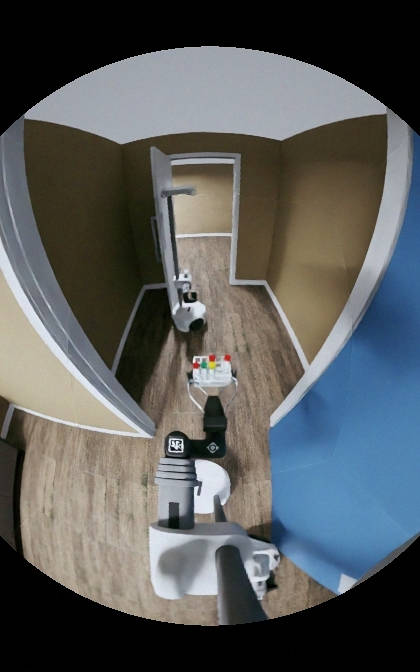

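execute_actions(actions=[{"r2": {"base": {"rotate_rad": -0.2}}}], cameras=[])

execute_actions(actions=[{"r2": {"base": {"translate_m": 1.25}}}], cameras=["r2_head_camera","r2_head_left_camera","r1_head_left_camera"])

Scene clock: 266.73 s.
r1.base_odometry: x=-0.622 y=+3.139 heading=+2.151 (m, m, rad; r1's odometry frame)
r1.turned_by_wheels: +0.000 (rad since the last result)
r1.turned_by_imu: -0.005 (rad since the last result)
r1.base_tilt: forward=+0.3 right=-0.3 (deg)
r1.lidar_m: 1.31 1.46 1.30 1.24 1.31 1.13 0.69 0.25 0.25 0.80 0.83 1.16
r1.base_status: not commanded
r1.joint_positions: lift_m=+0.280 arm_m=-0.002 wrist_yaw_rad=+3.170 wrist_pitch_rad=+0.000 wrist_roll_rad=-0.002 gripper_m=+0.057
r1.joint_status: not commanded
r1.motor_effort: lift_m=+18(18) arm_m=+0(0) wrist_yaw_rad=+0(0) wrist_pitch_rad=-8(7) wrist_roll_rad=-1(2) gripper_m=-4(3) wheel_0=+6(6) wheel_1=+1(2) wheel_2=-4(4) (%)
r1.hand_pose: x=-0.1224 y=+0.0791 z=+0.4579 quat_wxyz=(-0.014, +0.000, -0.001, +1.000) (m; r1's base frame)
r1.wrist_depth_mm: - - 134 - - - 976 / - 107 134 - - - 991 / - 114 135 - - - 991 / 138 136 221 - - - 991 / 214 512 759 - - - 991 / 215 480 194 1537 193 1336 991 / 214 449 831 - 1078 960 991
r2.base_odometry: x=+1.668 y=+0.370 heading=+0.181 (m, m, rad; r2's odometry frame)
r2.turned_by_wheels: -0.200 (rad since the last result)
r2.turned_by_imu: -0.195 (rad since the last result)
r2.base_tilt: forward=+0.0 right=-0.3 (deg)
r2.lidar_m: 0.40 1.64 0.56 0.89 1.93 2.26 2.73 0.49 0.53 0.52 0.52 0.47
r2.base_status: done
r2.joint_positions: lift_m=+0.860 arm_m=+0.004 wrist_yaw_rad=+0.000 wrist_pitch_rad=+0.154 wrist_roll_rad=-0.003 gripper_m=+0.075
r2.joint_status: not commanded
r2.motor_effort: lift_m=+21(21) arm_m=-6(6) wrist_yaw_rad=-1(1) wrist_pitch_rad=-9(9) wrist_roll_rad=-1(0) gripper_m=-17(18) wheel_0=+2(7) wheel_1=-1(5) wheel_2=+0(6) (%)
r2.hand_pose: x=+0.4595 y=-0.0874 z=+0.9939 quat_wxyz=(+0.997, -0.001, +0.077, +0.000) (m; r2's base frame)
r2.wrist_depth_mm: - 1464 - - - 1397 1098 / - 1756 - - - 1430 1078 / - 1708 - - 1921 1397 1078 / - - 181 183 225 1499 1098 / - 1618 184 187 211 1464 1098 / - 186 189 193 199 183 1138 / 1618 1499 199 - 197 1499 1118
r3.base_odometry: x=+5.022 y=+2.404 heading=+0.121 (m, m, rad; r3's odometry frame)
r3.turned_by_wheels: +0.000 (rad since the last result)
r3.turned_by_imu: +0.001 (rad since the last result)
r3.base_tilt: forward=-0.7 right=+0.0 (deg)
r3.lidar_m: 2.04 2.11 1.96 1.85 0.25 0.27 0.55 0.50 1.44 2.19 2.24 2.16
r3.base_status: not commanded
r3.joint_positions: lift_m=+0.213 arm_m=-0.002 wrist_yaw_rad=+3.175 wrist_pitch_rad=+0.015 wrist_roll_rad=+0.002 gripper_m=+0.057
r3.joint_status: not commanded
r3.motor_effort: lift_m=+19(18) arm_m=+0(1) wrist_yaw_rad=+1(1) wrist_pitch_rad=-6(7) wrist_roll_rad=-3(3) gripper_m=-1(4) wheel_0=-1(1) wheel_1=+7(7) wheel_2=-1(1) (%)
r3.hand_pose: x=-0.1224 y=+0.0777 z=+0.3868 quat_wxyz=(-0.017, -0.008, +0.001, +1.000) (m; r3's base frame)
r3.wrist_depth_mm: - 140 140 - 798 283 193 / - - 139 - 831 290 195 / - 107 138 - 854 293 197 / - 122 143 - 891 294 199 / 192 640 - - 707 298 200 / 211 676 205 1499 194 274 200 / 209 591 691 111 580 231 200
pictures: none
No camera images: the call's "cameras" was empty. Leave "cameras" out to get every camera's image.

Scene clock: 272.37 s.
r1.base_odometry: x=-0.622 y=+3.139 heading=+2.151 (m, m, rad; r1's odometry frame)
r1.turned_by_wheels: +0.000 (rad since the last result)
r1.turned_by_imu: -0.002 (rad since the last result)
r1.base_tilt: forward=+0.3 right=-0.3 (deg)
r1.lidar_m: 1.32 0.52 0.52 0.60 1.30 1.12 0.72 0.26 0.25 0.80 0.84 1.17
r1.base_status: not commanded
r1.joint_positions: lift_m=+0.280 arm_m=-0.002 wrist_yaw_rad=+3.170 wrist_pitch_rad=+0.000 wrist_roll_rad=-0.002 gripper_m=+0.057
r1.joint_status: not commanded
r1.motor_effort: lift_m=+17(18) arm_m=+0(0) wrist_yaw_rad=+0(1) wrist_pitch_rad=-7(7) wrist_roll_rad=+0(0) gripper_m=-2(2) wheel_0=+6(6) wheel_1=+2(2) wheel_2=-4(4) (%)
r1.hand_pose: x=-0.1224 y=+0.0791 z=+0.4579 quat_wxyz=(-0.014, +0.000, -0.001, +1.000) (m; r1's base frame)
r1.wrist_depth_mm: - - 134 - - - 960 / - 107 134 - - - 976 / - 114 135 - - - 976 / 138 136 221 - - - 991 / 214 512 750 - - - 976 / 215 484 194 1499 193 1308 991 / 214 449 842 - 1078 976 991
r2.base_odometry: x=+2.898 y=+0.596 heading=+0.181 (m, m, rad; r2's odometry frame)
r2.turned_by_wheels: +0.000 (rad since the last result)
r2.turned_by_imu: +0.000 (rad since the last result)
r2.base_tilt: forward=+0.0 right=-0.3 (deg)
r2.lidar_m: 0.41 0.53 0.50 1.21 1.21 0.97 1.66 0.74 0.81 0.84 0.85 0.46
r2.base_status: done
r2.joint_positions: lift_m=+0.860 arm_m=+0.004 wrist_yaw_rad=+0.000 wrist_pitch_rad=+0.154 wrist_roll_rad=-0.003 gripper_m=+0.075
r2.joint_status: not commanded
r2.motor_effort: lift_m=+21(21) arm_m=-6(6) wrist_yaw_rad=-1(1) wrist_pitch_rad=-9(9) wrist_roll_rad=-2(1) gripper_m=-16(19) wheel_0=+2(5) wheel_1=-1(5) wheel_2=+1(10) (%)
r2.hand_pose: x=+0.4595 y=-0.0874 z=+0.9939 quat_wxyz=(+0.997, -0.001, +0.077, +0.000) (m; r2's base frame)
r2.wrist_depth_mm: - - - 1281 1308 1008 768 / - - - 1308 1397 1008 778 / - - - 1336 1397 1025 788 / - - 181 182 1281 1025 778 / - - 185 186 212 1042 798 / - 186 188 193 199 183 809 / 1618 1661 199 - 197 1078 809
r3.base_odometry: x=+5.022 y=+2.404 heading=+0.121 (m, m, rad; r3's odometry frame)
r3.turned_by_wheels: +0.000 (rad since the last result)
r3.turned_by_imu: +0.001 (rad since the last result)
r3.base_tilt: forward=-0.7 right=+0.0 (deg)
r3.lidar_m: 2.05 2.13 1.95 1.84 0.26 0.27 0.90 1.26 1.45 2.18 2.25 2.15
r3.base_status: not commanded
r3.joint_positions: lift_m=+0.213 arm_m=-0.002 wrist_yaw_rad=+3.175 wrist_pitch_rad=+0.015 wrist_roll_rad=+0.002 gripper_m=+0.057
r3.joint_status: not commanded
r3.motor_effort: lift_m=+19(18) arm_m=+1(0) wrist_yaw_rad=+0(0) wrist_pitch_rad=-7(6) wrist_roll_rad=+0(1) gripper_m=-2(0) wheel_0=-1(1) wheel_1=+7(7) wheel_2=-1(1) (%)
r3.hand_pose: x=-0.1224 y=+0.0777 z=+0.3868 quat_wxyz=(-0.017, -0.008, +0.001, +1.000) (m; r3's base frame)
r3.wrist_depth_mm: - 140 140 - 798 286 193 / - - 138 - 831 289 195 / - 107 138 - 854 293 198 / - 122 142 - 878 296 199 / 192 - - 1921 707 298 200 / 211 1576 206 1537 193 272 201 / 210 1025 946 111 585 231 200
pictures: r1_head_left_camera, r2_head_camera, r2_head_left_camera
Images, in order (width x height): r1_head_left_camera 420x672, r2_head_camera 420x560, r2_head_left_camera 420x672.

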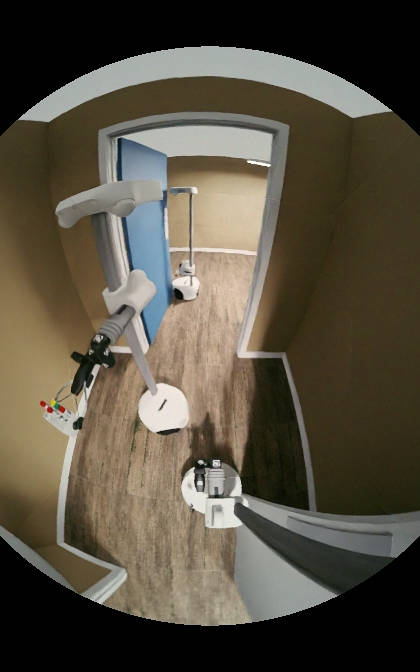

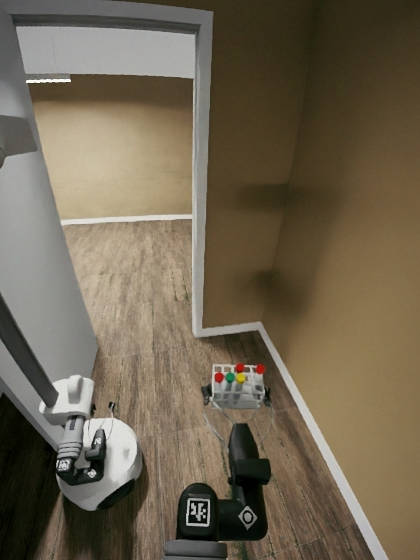

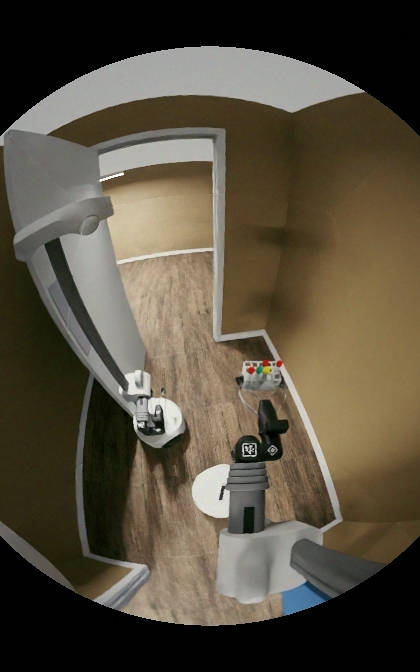

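execute_actions(actions=[{"r2": {"base": {"strafe_m": -0.1}}, "r3": {"base": {"translate_m": -0.2}}}], cameras=[])

execute_actions(actions=[{"r2": {"base": {"translate_m": 0.8}}, "r3": {"base": {"rotate_rad": -3.09}, "pace":"slow"}}], cameras=["r2_head_camera","r2_head_left_camera","r3_head_right_camera"])

Scene clock: 288.23 s.
r1.base_odometry: x=-0.622 y=+3.139 heading=+2.151 (m, m, rad; r1's odometry frame)
r1.turned_by_wheels: +0.000 (rad since the last result)
r1.turned_by_imu: -0.005 (rad since the last result)
r1.base_tilt: forward=+0.3 right=-0.4 (deg)
r1.lidar_m: 1.29 0.59 0.61 0.71 1.32 1.12 0.70 0.25 0.25 0.80 0.83 1.15
r1.base_status: not commanded
r1.joint_positions: lift_m=+0.280 arm_m=-0.002 wrist_yaw_rad=+3.170 wrist_pitch_rad=+0.000 wrist_roll_rad=-0.002 gripper_m=+0.057
r1.joint_status: not commanded
r1.motor_effort: lift_m=+18(18) arm_m=+0(0) wrist_yaw_rad=-1(1) wrist_pitch_rad=-6(5) wrist_roll_rad=+1(1) gripper_m=-3(4) wheel_0=+6(6) wheel_1=+2(1) wheel_2=-4(4) (%)
r1.hand_pose: x=-0.1224 y=+0.0791 z=+0.4579 quat_wxyz=(-0.014, +0.000, -0.001, +1.000) (m; r1's base frame)
r1.wrist_depth_mm: - - 134 - - - 991 / - 107 134 - - - 976 / - 114 135 - - - 991 / 138 136 221 - - - 991 / 215 512 750 - - - 991 / 214 480 194 1499 193 1366 991 / 214 452 820 - 1078 960 976
r2.base_odometry: x=+2.916 y=+0.498 heading=+0.182 (m, m, rad; r2's odometry frame)
r2.turned_by_wheels: +0.000 (rad since the last result)
r2.turned_by_imu: +0.003 (rad since the last result)
r2.base_tilt: forward=+0.0 right=-0.2 (deg)
r2.lidar_m: 0.41 0.61 0.60 1.30 1.26 1.01 1.46 0.70 0.77 0.75 0.77 0.45
r2.base_status: done
r2.joint_positions: lift_m=+0.860 arm_m=+0.004 wrist_yaw_rad=+0.000 wrist_pitch_rad=+0.154 wrist_roll_rad=-0.003 gripper_m=+0.075
r2.joint_status: not commanded
r2.motor_effort: lift_m=+21(21) arm_m=-5(6) wrist_yaw_rad=-1(2) wrist_pitch_rad=-8(9) wrist_roll_rad=-1(1) gripper_m=-18(15) wheel_0=+1(11) wheel_1=+3(7) wheel_2=+0(0) (%)
r2.hand_pose: x=+0.4595 y=-0.0874 z=+0.9939 quat_wxyz=(+0.997, -0.001, +0.077, +0.000) (m; r2's base frame)
r2.wrist_depth_mm: - - - 1308 1308 866 668 / - - - 1308 1308 866 683 / - - 1308 1308 1182 878 691 / - - 182 182 1118 904 691 / - - 185 187 211 917 699 / - 187 187 193 199 183 707 / 1661 1618 198 - 197 917 707
r3.base_odometry: x=+4.824 y=+2.380 heading=+0.121 (m, m, rad; r3's odometry frame)
r3.turned_by_wheels: +0.000 (rad since the last result)
r3.turned_by_imu: +0.000 (rad since the last result)
r3.base_tilt: forward=-0.7 right=+0.0 (deg)
r3.lidar_m: 2.25 2.30 2.02 - 0.25 0.30 1.44 1.11 1.19 2.21 2.28 2.37
r3.base_status: done
r3.joint_positions: lift_m=+0.213 arm_m=-0.002 wrist_yaw_rad=+3.175 wrist_pitch_rad=+0.015 wrist_roll_rad=+0.002 gripper_m=+0.057
r3.joint_status: not commanded
r3.motor_effort: lift_m=+19(19) arm_m=+0(1) wrist_yaw_rad=-2(0) wrist_pitch_rad=-7(7) wrist_roll_rad=-2(5) gripper_m=+1(1) wheel_0=-6(11) wheel_1=+2(2) wheel_2=+0(8) (%)
r3.hand_pose: x=-0.1224 y=+0.0777 z=+0.3868 quat_wxyz=(-0.017, -0.008, +0.001, +1.000) (m; r3's base frame)
r3.wrist_depth_mm: - 140 139 - 891 317 216 / - - 138 - 891 320 217 / - 107 138 - 931 325 220 / - 121 143 - 946 329 221 / 192 - - 1661 778 330 222 / 211 1576 206 1499 193 304 224 / 209 1025 946 111 640 257 223
pictures: none
No camera images: the call's "cameras" was empty. Leave "cameras" out to get every camera's image.

Scene clock: 292.60 s.
r1.base_odometry: x=-0.622 y=+3.139 heading=+2.151 (m, m, rad; r1's odometry frame)
r1.turned_by_wheels: +0.000 (rad since the last result)
r1.turned_by_imu: -0.002 (rad since the last result)
r1.base_tilt: forward=+0.2 right=-0.4 (deg)
r1.lidar_m: 1.31 1.46 1.29 0.48 0.48 1.12 0.70 0.26 0.25 0.81 0.84 1.17
r1.base_status: not commanded
r1.joint_positions: lift_m=+0.280 arm_m=-0.002 wrist_yaw_rad=+3.170 wrist_pitch_rad=+0.000 wrist_roll_rad=-0.002 gripper_m=+0.057
r1.joint_status: not commanded
r1.motor_effort: lift_m=+17(17) arm_m=+0(0) wrist_yaw_rad=+1(0) wrist_pitch_rad=-6(8) wrist_roll_rad=-2(1) gripper_m=-4(3) wheel_0=+6(6) wheel_1=+2(1) wheel_2=-4(4) (%)
r1.hand_pose: x=-0.1224 y=+0.0791 z=+0.4579 quat_wxyz=(-0.014, +0.000, -0.001, +1.000) (m; r1's base frame)
r1.wrist_depth_mm: - - 134 - - - 976 / - 107 134 - - - 991 / - 114 135 - - - 991 / 138 136 221 - - - 991 / 214 517 750 - - - 991 / 215 484 194 1464 193 1336 1008 / 215 449 820 - 1060 976 991
r2.base_odometry: x=+3.702 y=+0.642 heading=+0.182 (m, m, rad; r2's odometry frame)
r2.turned_by_wheels: +0.000 (rad since the last result)
r2.turned_by_imu: +0.001 (rad since the last result)
r2.base_tilt: forward=+0.0 right=-0.3 (deg)
r2.lidar_m: 0.41 0.78 0.96 0.53 0.47 1.72 1.48 1.10 0.66 0.57 0.56 0.47
r2.base_status: done
r2.joint_positions: lift_m=+0.860 arm_m=+0.003 wrist_yaw_rad=+0.000 wrist_pitch_rad=+0.154 wrist_roll_rad=-0.003 gripper_m=+0.075
r2.joint_status: not commanded
r2.motor_effort: lift_m=+21(21) arm_m=-6(6) wrist_yaw_rad=+0(1) wrist_pitch_rad=-9(8) wrist_roll_rad=-1(1) gripper_m=-18(14) wheel_0=+1(5) wheel_1=+1(5) wheel_2=+2(7) (%)
r2.hand_pose: x=+0.4595 y=-0.0874 z=+0.9939 quat_wxyz=(+0.997, -0.001, +0.077, +0.000) (m; r2's base frame)
r2.wrist_depth_mm: - 500 521 554 580 603 473 / - 512 539 569 603 621 477 / - 521 544 574 621 627 480 / - 549 181 183 615 634 488 / - 549 185 186 211 634 492 / - 186 187 193 199 183 492 / 1708 580 198 - 198 654 496
r3.base_odometry: x=+4.824 y=+2.379 heading=-2.969 (m, m, rad; r3's odometry frame)
r3.turned_by_wheels: -3.090 (rad since the last result)
r3.turned_by_imu: -3.104 (rad since the last result)
r3.base_tilt: forward=-0.7 right=+0.0 (deg)
r3.lidar_m: 2.12 1.10 1.21 2.22 2.31 2.35 2.24 2.34 - - 0.25 0.32
r3.base_status: done
r3.joint_positions: lift_m=+0.213 arm_m=-0.002 wrist_yaw_rad=+3.175 wrist_pitch_rad=+0.015 wrist_roll_rad=+0.002 gripper_m=+0.057
r3.joint_status: not commanded
r3.motor_effort: lift_m=+19(19) arm_m=+0(1) wrist_yaw_rad=+1(1) wrist_pitch_rad=-5(8) wrist_roll_rad=-1(2) gripper_m=-4(4) wheel_0=+4(6) wheel_1=-6(15) wheel_2=+2(12) (%)
r3.hand_pose: x=-0.1223 y=+0.0778 z=+0.3868 quat_wxyz=(-0.017, -0.008, +0.001, +1.000) (m; r3's base frame)
r3.wrist_depth_mm: - 140 140 - - - - / - - 138 - - - - / - 107 138 - - - - / - 121 143 - - - - / 192 - - - - - - / 211 1576 206 1537 194 1464 1397 / 209 1025 931 111 991 904 976
pictures: r2_head_camera, r2_head_left_camera, r3_head_right_camera
Images, in order (width x height): r2_head_camera 420x560, r2_head_left_camera 420x672, r3_head_right_camera 420x672.

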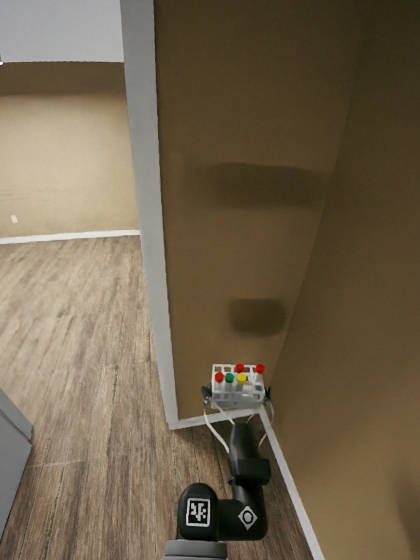

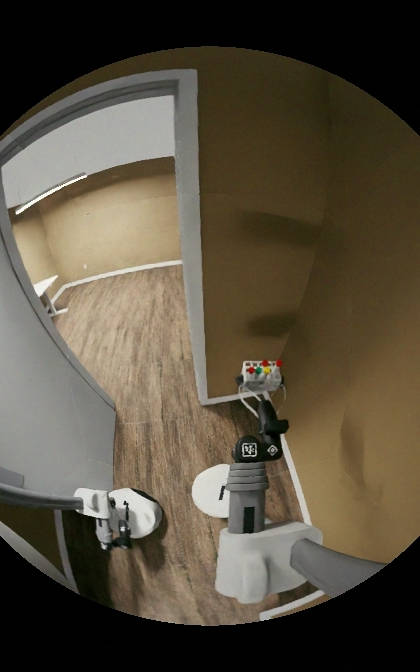

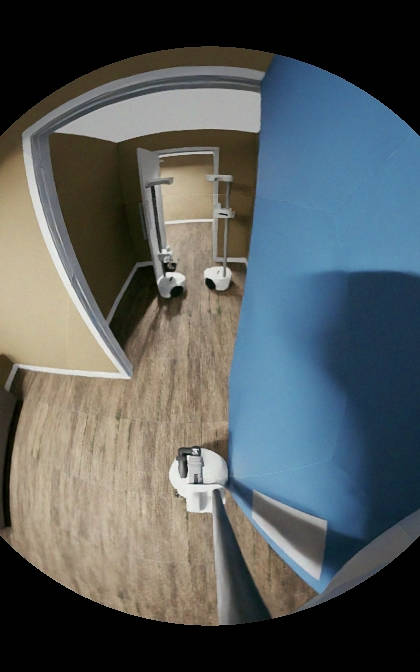

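execute_actions(actions=[{"r2": {"base": {"rotate_rad": 0.74}, "pace":"slow"}, "r3": {"base": {"strafe_m": 0.2}}}], cameras=["r2_head_camera","r3_head_right_camera"])

Scene clock: 298.40 s.
r1.base_odometry: x=-0.622 y=+3.139 heading=+2.151 (m, m, rad; r1's odometry frame)
r1.turned_by_wheels: +0.000 (rad since the last result)
r1.turned_by_imu: -0.002 (rad since the last result)
r1.base_tilt: forward=+0.3 right=-0.3 (deg)
r1.lidar_m: 1.30 1.48 1.31 0.47 0.47 0.69 0.73 0.25 0.25 0.80 0.83 1.17
r1.base_status: not commanded
r1.joint_positions: lift_m=+0.280 arm_m=-0.002 wrist_yaw_rad=+3.170 wrist_pitch_rad=+0.000 wrist_roll_rad=-0.002 gripper_m=+0.057
r1.joint_status: not commanded
r1.motor_effort: lift_m=+17(18) arm_m=+0(0) wrist_yaw_rad=+1(0) wrist_pitch_rad=-6(8) wrist_roll_rad=-1(1) gripper_m=-4(2) wheel_0=+6(6) wheel_1=+2(2) wheel_2=-4(4) (%)
r1.hand_pose: x=-0.1224 y=+0.0791 z=+0.4579 quat_wxyz=(-0.014, +0.000, -0.001, +1.000) (m; r1's base frame)
r1.wrist_depth_mm: - - 133 - - - 976 / - 107 134 - - - 960 / - 113 135 - - - 991 / 138 136 220 - - - 991 / 214 508 759 - - - 1008 / 214 480 194 1499 193 1336 1008 / 213 449 820 - 1078 960 991
r2.base_odometry: x=+3.702 y=+0.642 heading=+0.922 (m, m, rad; r2's odometry frame)
r2.turned_by_wheels: +0.740 (rad since the last result)
r2.turned_by_imu: +0.737 (rad since the last result)
r2.base_tilt: forward=+0.0 right=-0.2 (deg)
r2.lidar_m: 0.42 0.89 0.47 0.49 1.73 1.41 0.82 0.60 0.57 0.60 0.80 0.44
r2.base_status: done
r2.joint_positions: lift_m=+0.860 arm_m=+0.004 wrist_yaw_rad=+0.000 wrist_pitch_rad=+0.154 wrist_roll_rad=-0.003 gripper_m=+0.075
r2.joint_status: not commanded
r2.motor_effort: lift_m=+21(21) arm_m=-5(6) wrist_yaw_rad=-2(2) wrist_pitch_rad=-8(9) wrist_roll_rad=+0(2) gripper_m=-20(17) wheel_0=-3(6) wheel_1=-1(4) wheel_2=-1(5) (%)
r2.hand_pose: x=+0.4595 y=-0.0874 z=+0.9939 quat_wxyz=(+0.997, -0.001, +0.077, +0.000) (m; r2's base frame)
r2.wrist_depth_mm: 707 891 - - - - 413 / 707 891 - - - - 421 / 732 904 - - - - 430 / 732 946 181 183 - - 439 / 732 904 185 187 211 - 449 / 750 186 188 193 199 183 459 / 768 904 199 - 197 1537 469
r3.base_odometry: x=+4.859 y=+2.182 heading=-2.969 (m, m, rad; r3's odometry frame)
r3.turned_by_wheels: +0.000 (rad since the last result)
r3.turned_by_imu: +0.001 (rad since the last result)
r3.base_tilt: forward=-0.7 right=+0.0 (deg)
r3.lidar_m: 2.08 1.00 1.23 2.00 2.06 2.38 2.24 2.35 - 0.25 0.25 0.45
r3.base_status: done
r3.joint_positions: lift_m=+0.213 arm_m=-0.002 wrist_yaw_rad=+3.175 wrist_pitch_rad=+0.015 wrist_roll_rad=+0.002 gripper_m=+0.057
r3.joint_status: not commanded
r3.motor_effort: lift_m=+19(19) arm_m=+0(0) wrist_yaw_rad=+1(1) wrist_pitch_rad=-5(7) wrist_roll_rad=-3(3) gripper_m=-5(5) wheel_0=+5(9) wheel_1=-6(9) wheel_2=+3(4) (%)
r3.hand_pose: x=-0.1223 y=+0.0778 z=+0.3868 quat_wxyz=(-0.017, -0.008, +0.001, +1.000) (m; r3's base frame)
r3.wrist_depth_mm: - 140 140 - - - - / - - 139 - - - - / - 107 138 - - - - / - 121 143 - - - - / 193 - - - - - - / 211 1618 205 1537 193 1430 1464 / 210 1008 946 111 991 891 976
pictures: r2_head_camera, r3_head_right_camera
Images, in order (width x height): r2_head_camera 420x560, r3_head_right_camera 420x672.

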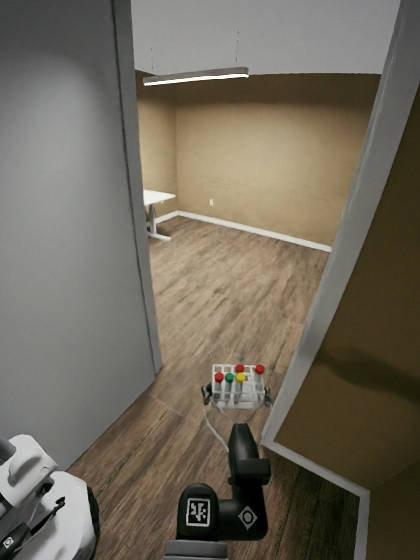

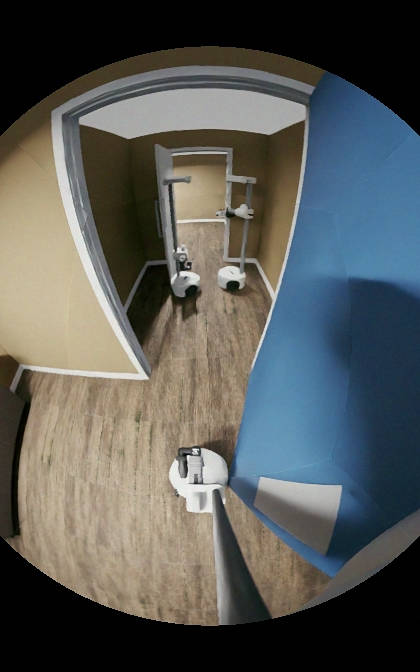

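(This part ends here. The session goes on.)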